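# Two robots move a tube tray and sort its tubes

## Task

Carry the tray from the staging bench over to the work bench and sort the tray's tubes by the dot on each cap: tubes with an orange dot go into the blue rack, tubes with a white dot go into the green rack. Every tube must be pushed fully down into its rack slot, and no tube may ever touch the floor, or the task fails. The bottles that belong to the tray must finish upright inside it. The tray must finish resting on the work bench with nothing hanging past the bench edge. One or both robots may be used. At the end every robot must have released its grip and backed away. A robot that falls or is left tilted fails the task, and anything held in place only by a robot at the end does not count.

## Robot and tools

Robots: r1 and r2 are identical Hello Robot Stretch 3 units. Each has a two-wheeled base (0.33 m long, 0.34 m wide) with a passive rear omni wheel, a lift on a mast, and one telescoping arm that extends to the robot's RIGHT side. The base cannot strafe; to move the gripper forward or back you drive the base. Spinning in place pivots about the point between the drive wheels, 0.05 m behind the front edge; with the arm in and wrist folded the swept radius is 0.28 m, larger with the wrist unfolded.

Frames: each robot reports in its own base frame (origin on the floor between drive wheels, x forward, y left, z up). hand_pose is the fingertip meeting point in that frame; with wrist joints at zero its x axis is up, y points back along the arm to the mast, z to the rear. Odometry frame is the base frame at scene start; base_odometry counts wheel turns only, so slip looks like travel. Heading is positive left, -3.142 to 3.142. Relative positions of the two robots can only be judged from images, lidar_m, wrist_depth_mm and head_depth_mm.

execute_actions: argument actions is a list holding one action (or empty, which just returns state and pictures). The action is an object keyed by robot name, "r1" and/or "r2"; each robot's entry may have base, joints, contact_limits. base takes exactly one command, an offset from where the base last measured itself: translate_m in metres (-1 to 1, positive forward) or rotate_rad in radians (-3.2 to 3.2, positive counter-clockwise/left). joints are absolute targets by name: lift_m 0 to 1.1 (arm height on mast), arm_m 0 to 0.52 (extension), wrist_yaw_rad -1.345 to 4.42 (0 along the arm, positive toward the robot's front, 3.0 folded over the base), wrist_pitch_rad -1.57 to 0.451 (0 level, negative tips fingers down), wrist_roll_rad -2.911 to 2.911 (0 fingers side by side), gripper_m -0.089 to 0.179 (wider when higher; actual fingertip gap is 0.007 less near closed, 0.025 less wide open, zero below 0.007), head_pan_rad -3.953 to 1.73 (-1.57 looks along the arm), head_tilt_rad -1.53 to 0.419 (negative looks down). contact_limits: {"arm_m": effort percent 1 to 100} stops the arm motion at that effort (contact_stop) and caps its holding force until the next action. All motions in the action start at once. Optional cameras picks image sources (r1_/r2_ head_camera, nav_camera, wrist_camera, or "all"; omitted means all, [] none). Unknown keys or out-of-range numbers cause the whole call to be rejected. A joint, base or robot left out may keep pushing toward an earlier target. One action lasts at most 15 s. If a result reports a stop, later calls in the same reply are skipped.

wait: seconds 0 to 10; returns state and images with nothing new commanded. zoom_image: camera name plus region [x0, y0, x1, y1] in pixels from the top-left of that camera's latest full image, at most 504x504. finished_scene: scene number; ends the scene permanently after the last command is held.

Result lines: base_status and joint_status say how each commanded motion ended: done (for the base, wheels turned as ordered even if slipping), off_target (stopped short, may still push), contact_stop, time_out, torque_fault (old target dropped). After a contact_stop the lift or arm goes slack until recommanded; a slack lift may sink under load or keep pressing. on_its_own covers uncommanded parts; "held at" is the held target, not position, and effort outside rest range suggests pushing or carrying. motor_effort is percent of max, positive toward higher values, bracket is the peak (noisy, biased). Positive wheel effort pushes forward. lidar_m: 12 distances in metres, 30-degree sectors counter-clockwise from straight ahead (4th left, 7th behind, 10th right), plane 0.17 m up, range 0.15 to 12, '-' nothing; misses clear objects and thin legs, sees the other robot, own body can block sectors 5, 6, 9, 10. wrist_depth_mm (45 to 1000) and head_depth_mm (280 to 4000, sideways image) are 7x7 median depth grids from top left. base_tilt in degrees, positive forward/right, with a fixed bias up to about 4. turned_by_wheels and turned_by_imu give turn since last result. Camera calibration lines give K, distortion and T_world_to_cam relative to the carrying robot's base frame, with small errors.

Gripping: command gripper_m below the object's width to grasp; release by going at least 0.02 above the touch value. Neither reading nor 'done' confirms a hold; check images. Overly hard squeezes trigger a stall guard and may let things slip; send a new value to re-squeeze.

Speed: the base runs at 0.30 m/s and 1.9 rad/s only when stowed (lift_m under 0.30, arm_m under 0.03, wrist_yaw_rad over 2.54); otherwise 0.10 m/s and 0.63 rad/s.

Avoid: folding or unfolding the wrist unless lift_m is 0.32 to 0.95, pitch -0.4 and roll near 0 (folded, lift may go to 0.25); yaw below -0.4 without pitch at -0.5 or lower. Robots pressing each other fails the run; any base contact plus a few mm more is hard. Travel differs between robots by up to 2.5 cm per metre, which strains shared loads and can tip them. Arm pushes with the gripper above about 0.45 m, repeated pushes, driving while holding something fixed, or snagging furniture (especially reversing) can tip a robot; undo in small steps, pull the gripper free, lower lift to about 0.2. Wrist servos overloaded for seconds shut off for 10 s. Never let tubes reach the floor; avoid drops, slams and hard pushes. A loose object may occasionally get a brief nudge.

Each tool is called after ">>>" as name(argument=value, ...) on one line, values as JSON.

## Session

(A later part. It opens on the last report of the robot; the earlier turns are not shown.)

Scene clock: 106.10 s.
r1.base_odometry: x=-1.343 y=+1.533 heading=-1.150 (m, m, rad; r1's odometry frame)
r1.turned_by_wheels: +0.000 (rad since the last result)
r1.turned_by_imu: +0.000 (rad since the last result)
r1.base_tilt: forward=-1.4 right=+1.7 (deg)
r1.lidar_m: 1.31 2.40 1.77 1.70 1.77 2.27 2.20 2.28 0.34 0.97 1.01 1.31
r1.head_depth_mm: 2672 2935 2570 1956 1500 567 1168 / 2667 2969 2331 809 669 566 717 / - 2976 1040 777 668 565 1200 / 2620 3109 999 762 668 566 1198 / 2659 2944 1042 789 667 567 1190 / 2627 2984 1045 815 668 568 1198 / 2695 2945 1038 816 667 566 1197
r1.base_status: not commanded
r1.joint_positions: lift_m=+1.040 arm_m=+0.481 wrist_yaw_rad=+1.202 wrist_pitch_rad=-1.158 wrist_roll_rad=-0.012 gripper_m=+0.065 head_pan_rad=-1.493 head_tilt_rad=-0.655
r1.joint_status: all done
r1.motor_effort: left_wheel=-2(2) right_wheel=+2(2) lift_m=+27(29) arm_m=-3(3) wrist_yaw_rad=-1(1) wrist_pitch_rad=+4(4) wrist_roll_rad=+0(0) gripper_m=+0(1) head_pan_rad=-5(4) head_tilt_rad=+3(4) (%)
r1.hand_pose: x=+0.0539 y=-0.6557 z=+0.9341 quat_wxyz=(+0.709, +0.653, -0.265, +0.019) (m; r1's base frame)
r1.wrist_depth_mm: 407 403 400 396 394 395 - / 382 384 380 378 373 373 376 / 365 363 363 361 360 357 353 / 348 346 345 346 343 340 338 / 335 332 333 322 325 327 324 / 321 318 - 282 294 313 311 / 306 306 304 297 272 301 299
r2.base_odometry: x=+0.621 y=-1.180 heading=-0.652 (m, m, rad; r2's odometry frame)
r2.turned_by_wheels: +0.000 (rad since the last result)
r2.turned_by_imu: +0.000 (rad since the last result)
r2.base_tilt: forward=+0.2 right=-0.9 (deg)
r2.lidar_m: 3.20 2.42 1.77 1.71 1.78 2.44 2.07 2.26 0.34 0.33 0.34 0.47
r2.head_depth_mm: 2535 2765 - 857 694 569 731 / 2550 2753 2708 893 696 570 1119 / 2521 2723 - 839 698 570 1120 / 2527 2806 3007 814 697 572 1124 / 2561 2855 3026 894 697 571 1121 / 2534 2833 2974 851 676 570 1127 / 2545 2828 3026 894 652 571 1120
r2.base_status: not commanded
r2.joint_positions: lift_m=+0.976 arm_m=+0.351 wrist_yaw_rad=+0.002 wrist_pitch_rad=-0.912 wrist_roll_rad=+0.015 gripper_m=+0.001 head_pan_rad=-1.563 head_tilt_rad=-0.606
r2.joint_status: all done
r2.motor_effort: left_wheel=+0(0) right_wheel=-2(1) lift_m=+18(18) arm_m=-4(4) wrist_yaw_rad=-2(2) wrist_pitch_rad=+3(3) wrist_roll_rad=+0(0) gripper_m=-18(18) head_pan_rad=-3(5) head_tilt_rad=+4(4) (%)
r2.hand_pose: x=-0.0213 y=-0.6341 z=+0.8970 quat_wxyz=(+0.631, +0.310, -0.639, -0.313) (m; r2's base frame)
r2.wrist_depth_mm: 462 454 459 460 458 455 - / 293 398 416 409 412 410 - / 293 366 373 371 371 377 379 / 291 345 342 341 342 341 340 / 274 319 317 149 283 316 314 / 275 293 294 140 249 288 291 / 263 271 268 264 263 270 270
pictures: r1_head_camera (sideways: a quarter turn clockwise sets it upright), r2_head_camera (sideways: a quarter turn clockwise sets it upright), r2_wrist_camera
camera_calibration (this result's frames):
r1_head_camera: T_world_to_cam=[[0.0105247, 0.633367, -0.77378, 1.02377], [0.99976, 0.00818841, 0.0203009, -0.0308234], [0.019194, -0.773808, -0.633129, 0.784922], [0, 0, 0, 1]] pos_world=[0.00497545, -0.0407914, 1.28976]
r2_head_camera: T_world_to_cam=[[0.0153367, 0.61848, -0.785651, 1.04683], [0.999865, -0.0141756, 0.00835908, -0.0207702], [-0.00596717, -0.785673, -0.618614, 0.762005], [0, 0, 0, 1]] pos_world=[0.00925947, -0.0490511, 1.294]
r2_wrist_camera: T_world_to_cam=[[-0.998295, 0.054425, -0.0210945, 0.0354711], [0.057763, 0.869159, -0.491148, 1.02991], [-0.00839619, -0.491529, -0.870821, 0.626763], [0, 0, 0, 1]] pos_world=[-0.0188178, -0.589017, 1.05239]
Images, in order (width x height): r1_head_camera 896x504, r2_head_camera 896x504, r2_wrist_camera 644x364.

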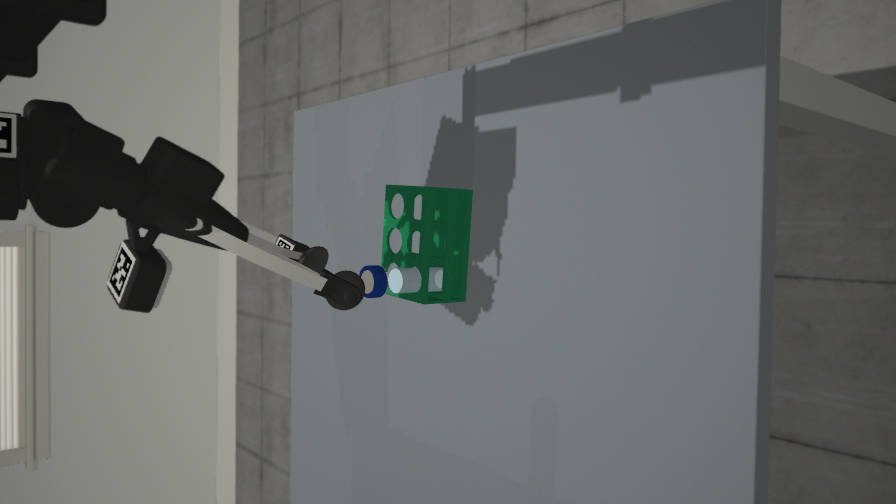

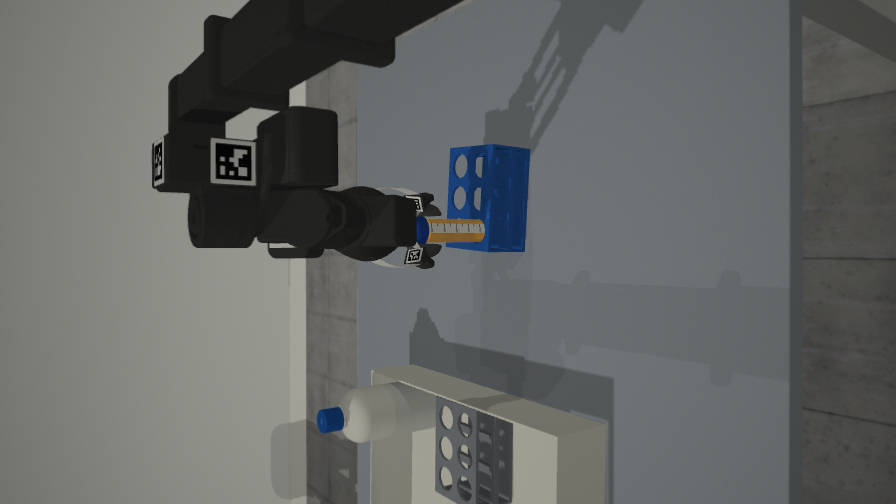

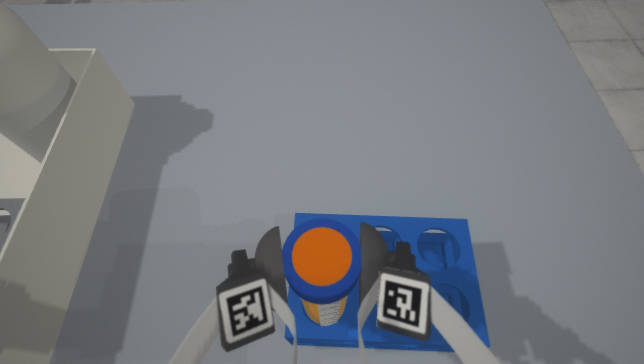

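>>> execute_actions(actions=[{"r1":{"joints":{"arm_m":0.44}},"r2":{"joints":{"lift_m":0.944}}}], cameras=["r2_head_camera"])

>>> execute_actions(actions=[{"r1":{"joints":{"arm_m":0.39}},"r2":{"joints":{"gripper_m":0.07}}}], cameras=["r2_wrist_camera"])

>>> execute_actions(actions=[{"r1":{"base":{"translate_m":-0.25},"joints":{"arm_m":0.01,"head_pan_rad":-0.75,"head_tilt_rad":-0.45}},"r2":{"joints":{"lift_m":1.0,"arm_m":0.01}}}], cameras=["r1_head_camera","r2_wrist_camera","r2_nav_camera"])

Scene clock: 107.90 s.
r1.base_odometry: x=-1.343 y=+1.533 heading=-1.150 (m, m, rad; r1's odometry frame)
r1.turned_by_wheels: +0.000 (rad since the last result)
r1.turned_by_imu: +0.000 (rad since the last result)
r1.base_tilt: forward=-1.3 right=+1.7 (deg)
r1.lidar_m: 1.31 2.40 1.77 1.70 1.77 2.27 2.19 2.28 0.34 0.96 1.00 1.31
r1.head_depth_mm: 2733 2981 2509 1967 1494 565 1174 / 2670 2988 2343 814 664 566 716 / - - 1044 783 669 568 1197 / 2644 2997 1003 765 669 566 1196 / 2654 3018 1061 793 669 566 1196 / 2663 2986 1038 814 670 566 1195 / 2670 3052 1042 818 668 566 1195
r1.base_status: not commanded
r1.joint_positions: lift_m=+1.040 arm_m=+0.440 wrist_yaw_rad=+1.202 wrist_pitch_rad=-1.158 wrist_roll_rad=-0.012 gripper_m=+0.065 head_pan_rad=-1.493 head_tilt_rad=-0.655
r1.joint_status: all done
r1.motor_effort: left_wheel=-2(3) right_wheel=+2(2) lift_m=+27(27) arm_m=-3(4) wrist_yaw_rad=-1(1) wrist_pitch_rad=+4(4) wrist_roll_rad=-1(1) gripper_m=+0(0) head_pan_rad=-5(4) head_tilt_rad=+3(3) (%)
r1.hand_pose: x=+0.0539 y=-0.6147 z=+0.9341 quat_wxyz=(+0.709, +0.653, -0.265, +0.019) (m; r1's base frame)
r1.wrist_depth_mm: 401 403 402 397 395 391 394 / 385 379 384 379 376 374 374 / 366 364 362 362 359 356 356 / 351 347 348 344 344 340 339 / 334 333 332 326 268 328 324 / 321 318 - 317 264 314 309 / 308 307 301 303 272 300 299
r2.base_odometry: x=+0.621 y=-1.180 heading=-0.652 (m, m, rad; r2's odometry frame)
r2.turned_by_wheels: +0.000 (rad since the last result)
r2.turned_by_imu: +0.000 (rad since the last result)
r2.base_tilt: forward=+0.0 right=-0.7 (deg)
r2.lidar_m: 3.20 2.42 1.78 1.71 1.78 2.44 2.07 2.27 0.34 0.33 0.34 0.47
r2.head_depth_mm: 2527 2859 - - 697 569 731 / 2518 2777 - 894 696 571 1121 / 2555 2768 - 839 698 568 1119 / 2530 2857 3000 825 698 570 1121 / 2539 2822 2986 895 696 570 1123 / 2538 2827 3016 853 676 571 1121 / 2547 2837 3003 887 651 572 1121
r2.base_status: not commanded
r2.joint_positions: lift_m=+0.945 arm_m=+0.351 wrist_yaw_rad=+0.002 wrist_pitch_rad=-0.912 wrist_roll_rad=+0.015 gripper_m=+0.001 head_pan_rad=-1.563 head_tilt_rad=-0.606
r2.joint_status: all done
r2.motor_effort: left_wheel=+0(0) right_wheel=-1(1) lift_m=+18(16) arm_m=-4(4) wrist_yaw_rad=-2(2) wrist_pitch_rad=+3(3) wrist_roll_rad=+0(0) gripper_m=-17(18) head_pan_rad=-3(4) head_tilt_rad=+3(3) (%)
r2.hand_pose: x=-0.0213 y=-0.6341 z=+0.8660 quat_wxyz=(+0.631, +0.310, -0.639, -0.313) (m; r2's base frame)
r2.wrist_depth_mm: 307 411 409 410 411 405 - / 279 361 366 367 371 369 377 / 277 333 335 337 335 332 334 / 275 308 303 303 306 305 302 / 274 282 280 150 254 277 281 / 257 260 261 141 240 253 260 / 244 243 239 215 236 241 242
pictures: r2_head_camera (sideways: a quarter turn clockwise sets it upright)
camera_calibration (this result's frames):
r2_head_camera: T_world_to_cam=[[0.0153367, 0.61848, -0.785651, 1.04683], [0.999865, -0.0141756, 0.00835908, -0.0207702], [-0.00596717, -0.785672, -0.618614, 0.762005], [0, 0, 0, 1]] pos_world=[0.00925947, -0.0490511, 1.294]
Images, in order (width x height): r2_head_camera 896x504.

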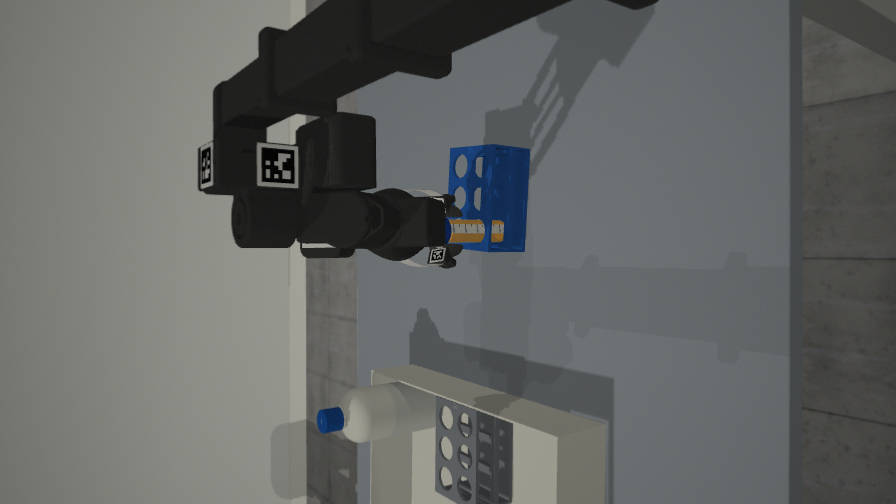

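Scene clock: 109.37 s.
r1.base_odometry: x=-1.343 y=+1.533 heading=-1.150 (m, m, rad; r1's odometry frame)
r1.turned_by_wheels: +0.000 (rad since the last result)
r1.turned_by_imu: +0.000 (rad since the last result)
r1.base_tilt: forward=-1.4 right=+1.7 (deg)
r1.lidar_m: 1.31 2.40 1.76 1.70 1.77 2.27 2.19 2.28 0.34 0.97 1.01 1.31
r1.head_depth_mm: 2711 2901 2512 1972 1505 564 1176 / - 2960 2343 811 668 565 715 / - - 1038 778 666 566 1192 / 2696 2992 1045 768 668 567 1198 / 2640 2998 1041 787 668 566 1200 / 2715 2988 1045 815 669 568 1196 / 2669 2927 1040 817 670 566 1197
r1.base_status: not commanded
r1.joint_positions: lift_m=+1.040 arm_m=+0.390 wrist_yaw_rad=+1.202 wrist_pitch_rad=-1.158 wrist_roll_rad=-0.012 gripper_m=+0.065 head_pan_rad=-1.493 head_tilt_rad=-0.655
r1.joint_status: all done
r1.motor_effort: left_wheel=-2(2) right_wheel=+2(2) lift_m=+27(27) arm_m=-3(3) wrist_yaw_rad=-1(1) wrist_pitch_rad=+4(4) wrist_roll_rad=+0(0) gripper_m=+0(0) head_pan_rad=-3(4) head_tilt_rad=+4(4) (%)
r1.hand_pose: x=+0.0539 y=-0.5647 z=+0.9341 quat_wxyz=(+0.709, +0.653, -0.265, +0.019) (m; r1's base frame)
r1.wrist_depth_mm: 408 403 396 394 395 393 390 / 386 384 380 378 375 374 376 / 374 363 361 361 358 355 354 / 356 345 343 344 342 340 338 / - 332 334 329 274 320 325 / - 318 - 315 313 285 313 / - 305 306 303 299 295 298
r2.base_odometry: x=+0.621 y=-1.180 heading=-0.652 (m, m, rad; r2's odometry frame)
r2.turned_by_wheels: +0.000 (rad since the last result)
r2.turned_by_imu: +0.000 (rad since the last result)
r2.base_tilt: forward=-0.1 right=-0.7 (deg)
r2.lidar_m: 3.21 2.43 1.78 1.71 1.78 2.44 2.07 2.26 0.34 0.33 0.34 0.47
r2.head_depth_mm: 2527 2862 - - 697 570 732 / 2533 2766 - 894 695 570 1118 / 2547 2799 - 820 698 569 1126 / 2557 2827 3012 828 699 571 1126 / 2517 2811 3049 894 695 570 1124 / 2534 2866 3046 851 676 570 1120 / 2525 2845 3016 888 651 571 1121
r2.base_status: not commanded
r2.joint_positions: lift_m=+0.945 arm_m=+0.351 wrist_yaw_rad=+0.002 wrist_pitch_rad=-0.912 wrist_roll_rad=+0.015 gripper_m=+0.070 head_pan_rad=-1.563 head_tilt_rad=-0.606
r2.joint_status: all done
r2.motor_effort: left_wheel=+0(0) right_wheel=-1(1) lift_m=+18(18) arm_m=-4(5) wrist_yaw_rad=-2(2) wrist_pitch_rad=+3(3) wrist_roll_rad=+0(0) gripper_m=+1(97) head_pan_rad=-5(3) head_tilt_rad=+3(3) (%)
r2.hand_pose: x=-0.0213 y=-0.6341 z=+0.8660 quat_wxyz=(+0.631, +0.310, -0.639, -0.313) (m; r2's base frame)
r2.wrist_depth_mm: 319 417 413 415 409 412 - / 278 365 371 371 368 370 375 / 276 338 338 334 335 333 334 / 278 308 304 306 305 305 306 / 275 281 282 216 252 278 280 / 258 261 264 145 248 255 260 / 244 244 240 216 238 240 242
pictures: r2_wrist_camera
camera_calibration (this result's frames):
r2_wrist_camera: T_world_to_cam=[[-0.998295, 0.0544275, -0.0210936, 0.0348173], [0.0577649, 0.869167, -0.491134, 1.01467], [-0.00839733, -0.491515, -0.870829, 0.599778], [0, 0, 0, 1]] pos_world=[-0.018818, -0.589015, 1.02138]
Images, in order (width x height): r2_wrist_camera 644x364.

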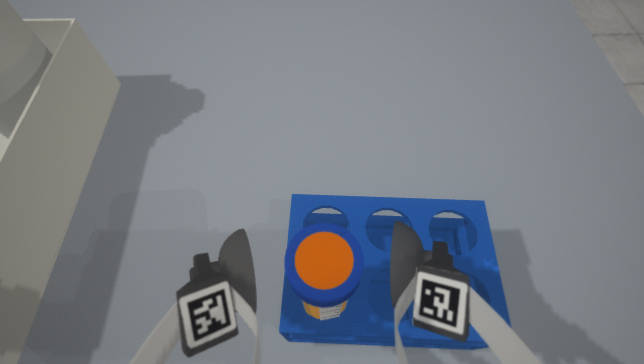

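Scene clock: 113.37 s.
r1.base_odometry: x=-1.445 y=+1.761 heading=-1.150 (m, m, rad; r1's odometry frame)
r1.turned_by_wheels: +0.000 (rad since the last result)
r1.turned_by_imu: +0.001 (rad since the last result)
r1.base_tilt: forward=-1.4 right=+1.7 (deg)
r1.lidar_m: 1.55 2.41 1.76 1.71 1.77 2.02 1.95 2.02 2.77 0.37 0.33 1.38
r1.head_depth_mm: 2838 3067 3245 1092 782 659 546 / 3032 3311 3441 1098 825 658 548 / 3273 3657 3676 1099 823 658 564 / 1730 3859 1938 1103 826 661 1263 / - - - 1052 825 682 1334 / - - 1676 1000 829 1507 1324 / - - 1679 1062 863 1612 1330
r1.base_status: done
r1.joint_positions: lift_m=+1.040 arm_m=+0.010 wrist_yaw_rad=+1.202 wrist_pitch_rad=-1.158 wrist_roll_rad=-0.012 gripper_m=+0.065 head_pan_rad=-0.757 head_tilt_rad=-0.458
r1.joint_status: all done
r1.motor_effort: left_wheel=-2(9) right_wheel=+2(3) lift_m=+27(27) arm_m=-3(3) wrist_yaw_rad=-1(1) wrist_pitch_rad=+4(4) wrist_roll_rad=-1(0) gripper_m=+0(1) head_pan_rad=+5(39) head_tilt_rad=+4(30) (%)
r1.hand_pose: x=+0.0539 y=-0.1847 z=+0.9341 quat_wxyz=(+0.709, +0.653, -0.265, +0.019) (m; r1's base frame)
r1.wrist_depth_mm: - - - - 401 394 391 / - - - - 378 376 377 / - - - - 361 356 358 / - - - - 350 349 - / - - - - - - - / - - - - - - - / - - 989 964 986 984 983
r2.base_odometry: x=+0.621 y=-1.180 heading=-0.652 (m, m, rad; r2's odometry frame)
r2.turned_by_wheels: +0.000 (rad since the last result)
r2.turned_by_imu: -0.001 (rad since the last result)
r2.base_tilt: forward=+0.0 right=-0.8 (deg)
r2.lidar_m: 3.21 2.42 1.77 1.71 1.78 2.44 2.08 2.26 0.34 0.33 0.34 0.47
r2.head_depth_mm: 2539 2832 3030 - - - - / 2543 2824 3063 975 - - - / 2516 2830 3003 968 - - - / 2548 2849 3030 893 675 557 1120 / 2526 2844 3025 895 696 570 1127 / 2556 2844 3034 853 676 571 1125 / 2515 2855 3025 890 651 571 1126
r2.base_status: not commanded
r2.joint_positions: lift_m=+0.999 arm_m=+0.010 wrist_yaw_rad=+0.002 wrist_pitch_rad=-0.912 wrist_roll_rad=+0.015 gripper_m=+0.070 head_pan_rad=-1.563 head_tilt_rad=-0.606
r2.joint_status: all done
r2.motor_effort: left_wheel=+0(0) right_wheel=-2(1) lift_m=+52(56) arm_m=-4(5) wrist_yaw_rad=-2(2) wrist_pitch_rad=+4(3) wrist_roll_rad=+0(0) gripper_m=+0(1) head_pan_rad=-4(5) head_tilt_rad=+3(5) (%)
r2.hand_pose: x=-0.0213 y=-0.2932 z=+0.9207 quat_wxyz=(+0.631, +0.310, -0.639, -0.313) (m; r2's base frame)
r2.wrist_depth_mm: 451 449 493 432 494 500 - / 446 416 456 448 453 449 - / 365 394 407 405 408 404 - / 372 372 368 379 375 370 383 / 345 347 343 340 350 342 343 / 319 315 322 315 320 316 312 / 846 825 997 887 981 - 995
pictures: r1_head_camera (sideways: a quarter turn clockwise sets it upright), r2_nav_camera (sideways: a quarter turn counterclockwise sets it upright), r2_wrist_camera
camera_calibration (this result's frames):
r1_head_camera: T_world_to_cam=[[-0.298158, 0.363716, -0.882503, 1.16741], [0.731493, 0.681023, 0.033539, -0.0464285], [0.613204, -0.635545, -0.469109, 0.567903], [0, 0, 0, 1]] pos_world=[0.0337953, -0.0320595, 1.29821]
r2_nav_camera: T_world_to_cam=[[-0.00899433, -0.551731, 0.833974, -1.04533], [-0.999513, 0.0298894, 0.00899426, 0.0518209], [-0.0298894, -0.833486, -0.551731, 0.676487], [0, 0, 0, 1]] pos_world=[0.0626134, -0.014446, 1.24455]
r2_wrist_camera: T_world_to_cam=[[-0.998295, 0.0544205, -0.0211115, 0.0174309], [0.0577649, 0.869011, -0.491409, 0.745447], [-0.00839667, -0.491791, -0.870673, 0.814798], [0, 0, 0, 1]] pos_world=[-0.0188179, -0.24804, 1.07611]
Images, in order (width x height): r1_head_camera 896x504, r2_nav_camera 672x504, r2_wrist_camera 644x364.

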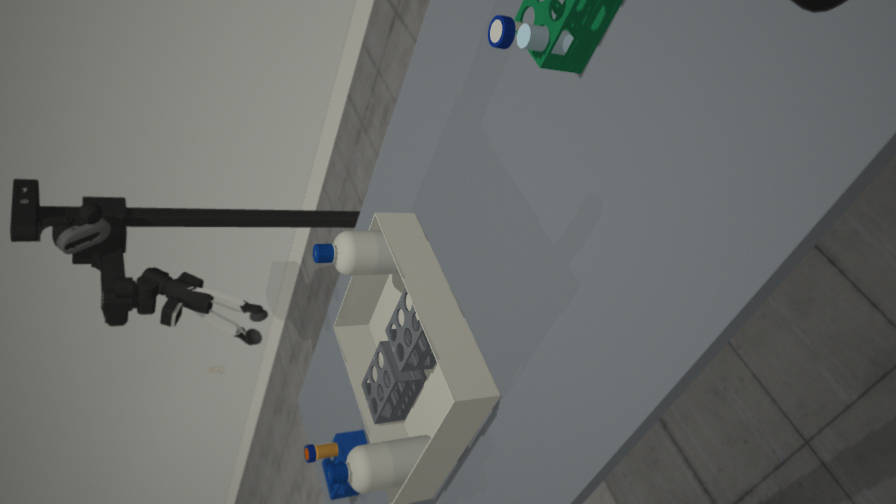

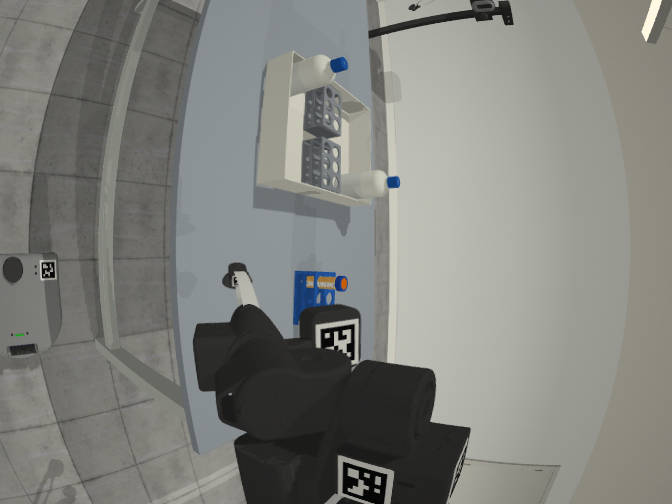

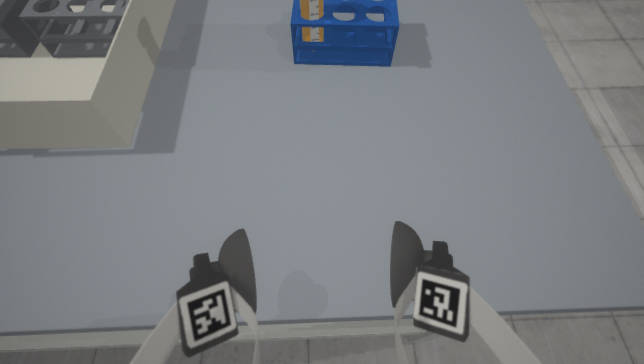

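>>> execute_actions(actions=[{"r2":{"base":{"translate_m":-0.25},"joints":{"wrist_pitch_rad":-1.5}}}], cameras=["r1_head_camera"])

>>> finished_scene(scene=2)

Scene clock: 117.07 s.
r1.base_odometry: x=-1.445 y=+1.761 heading=-1.150 (m, m, rad; r1's odometry frame)
r1.turned_by_wheels: +0.000 (rad since the last result)
r1.turned_by_imu: +0.000 (rad since the last result)
r1.base_tilt: forward=-1.5 right=+1.7 (deg)
r1.lidar_m: 1.55 2.40 1.77 1.70 1.77 2.01 1.94 2.02 2.77 0.37 0.33 1.38
r1.head_depth_mm: 2844 3052 3298 1092 782 658 549 / 3090 3241 3447 1101 825 658 548 / 3361 3608 3709 1105 826 661 564 / 3533 3950 2114 1102 823 662 1269 / 1849 - - 1050 830 683 1336 / - - 1667 1005 830 1501 1334 / - - 1669 1059 868 1599 1341
r1.base_status: not commanded
r1.joint_positions: lift_m=+1.040 arm_m=+0.010 wrist_yaw_rad=+1.202 wrist_pitch_rad=-1.158 wrist_roll_rad=-0.012 gripper_m=+0.065 head_pan_rad=-0.757 head_tilt_rad=-0.458
r1.joint_status: not commanded
r1.motor_effort: left_wheel=-2(2) right_wheel=+2(2) lift_m=+26(27) arm_m=-3(3) wrist_yaw_rad=-1(1) wrist_pitch_rad=+4(4) wrist_roll_rad=+0(1) gripper_m=+0(1) head_pan_rad=+3(4) head_tilt_rad=+4(5) (%)
r1.hand_pose: x=+0.0539 y=-0.1847 z=+0.9341 quat_wxyz=(+0.709, +0.653, -0.265, +0.019) (m; r1's base frame)
r1.wrist_depth_mm: - - - - 398 395 389 / - - - - 379 375 373 / - - - - 363 359 357 / - - - - 348 348 - / - - - - - - - / - - - - - - - / - - 974 - 991 994 976
r2.base_odometry: x=+0.422 y=-1.028 heading=-0.652 (m, m, rad; r2's odometry frame)
r2.turned_by_wheels: +0.000 (rad since the last result)
r2.turned_by_imu: +0.000 (rad since the last result)
r2.base_tilt: forward=+0.0 right=-0.7 (deg)
r2.lidar_m: 1.29 2.42 1.78 1.71 1.78 2.45 1.82 2.04 3.16 0.32 0.34 0.47
r2.head_depth_mm: 2512 2808 3009 - - - - / 2536 2853 3065 2351 - - - / 2538 2821 3010 2254 - - - / 2519 2842 3039 916 695 570 517 / 2524 2869 3034 895 695 571 1122 / 2533 2832 3044 893 699 569 1122 / 2562 2852 3027 862 696 571 1121
r2.base_status: done
r2.joint_positions: lift_m=+0.999 arm_m=+0.010 wrist_yaw_rad=+0.002 wrist_pitch_rad=-1.495 wrist_roll_rad=+0.015 gripper_m=+0.070 head_pan_rad=-1.563 head_tilt_rad=-0.606
r2.joint_status: all done
r2.motor_effort: left_wheel=+0(3) right_wheel=-1(4) lift_m=+53(53) arm_m=-5(5) wrist_yaw_rad=-2(2) wrist_pitch_rad=-2(3) wrist_roll_rad=+0(0) gripper_m=+0(0) head_pan_rad=-3(3) head_tilt_rad=+2(3) (%)
r2.hand_pose: x=-0.0216 y=-0.1505 z=+0.8807 quat_wxyz=(+0.515, +0.478, -0.521, -0.484) (m; r2's base frame)
r2.wrist_depth_mm: 267 271 272 274 - - - / - - - - - - - / - - - - - - - / - - - - - - - / - - - - - - - / - - - - - - - / - - - - - - -
pictures: r1_head_camera (sideways: a quarter turn clockwise sets it upright)
camera_calibration (this result's frames):
r1_head_camera: T_world_to_cam=[[-0.298159, 0.363716, -0.882503, 1.16741], [0.731493, 0.681023, 0.033539, -0.0464284], [0.613204, -0.635545, -0.469109, 0.567904], [0, 0, 0, 1]] pos_world=[0.0337953, -0.0320595, 1.29821]
Images, in order (width x height): r1_head_camera 896x504.

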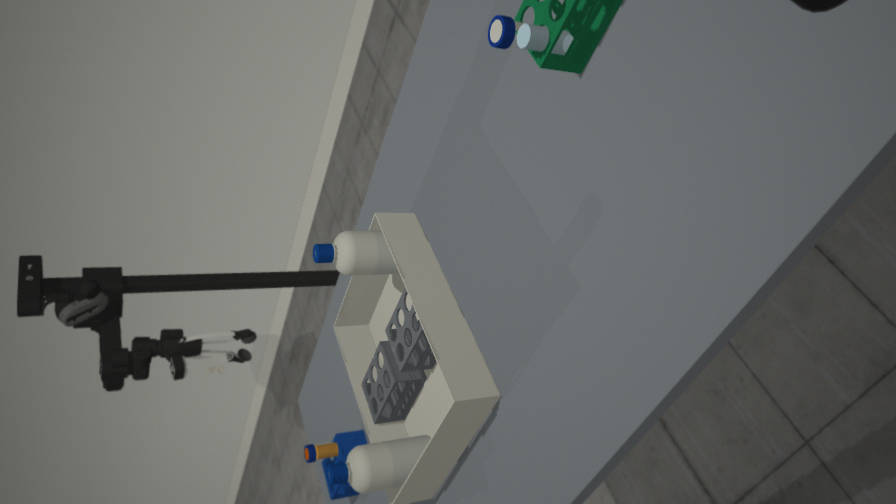

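The scene is finished: the task was done.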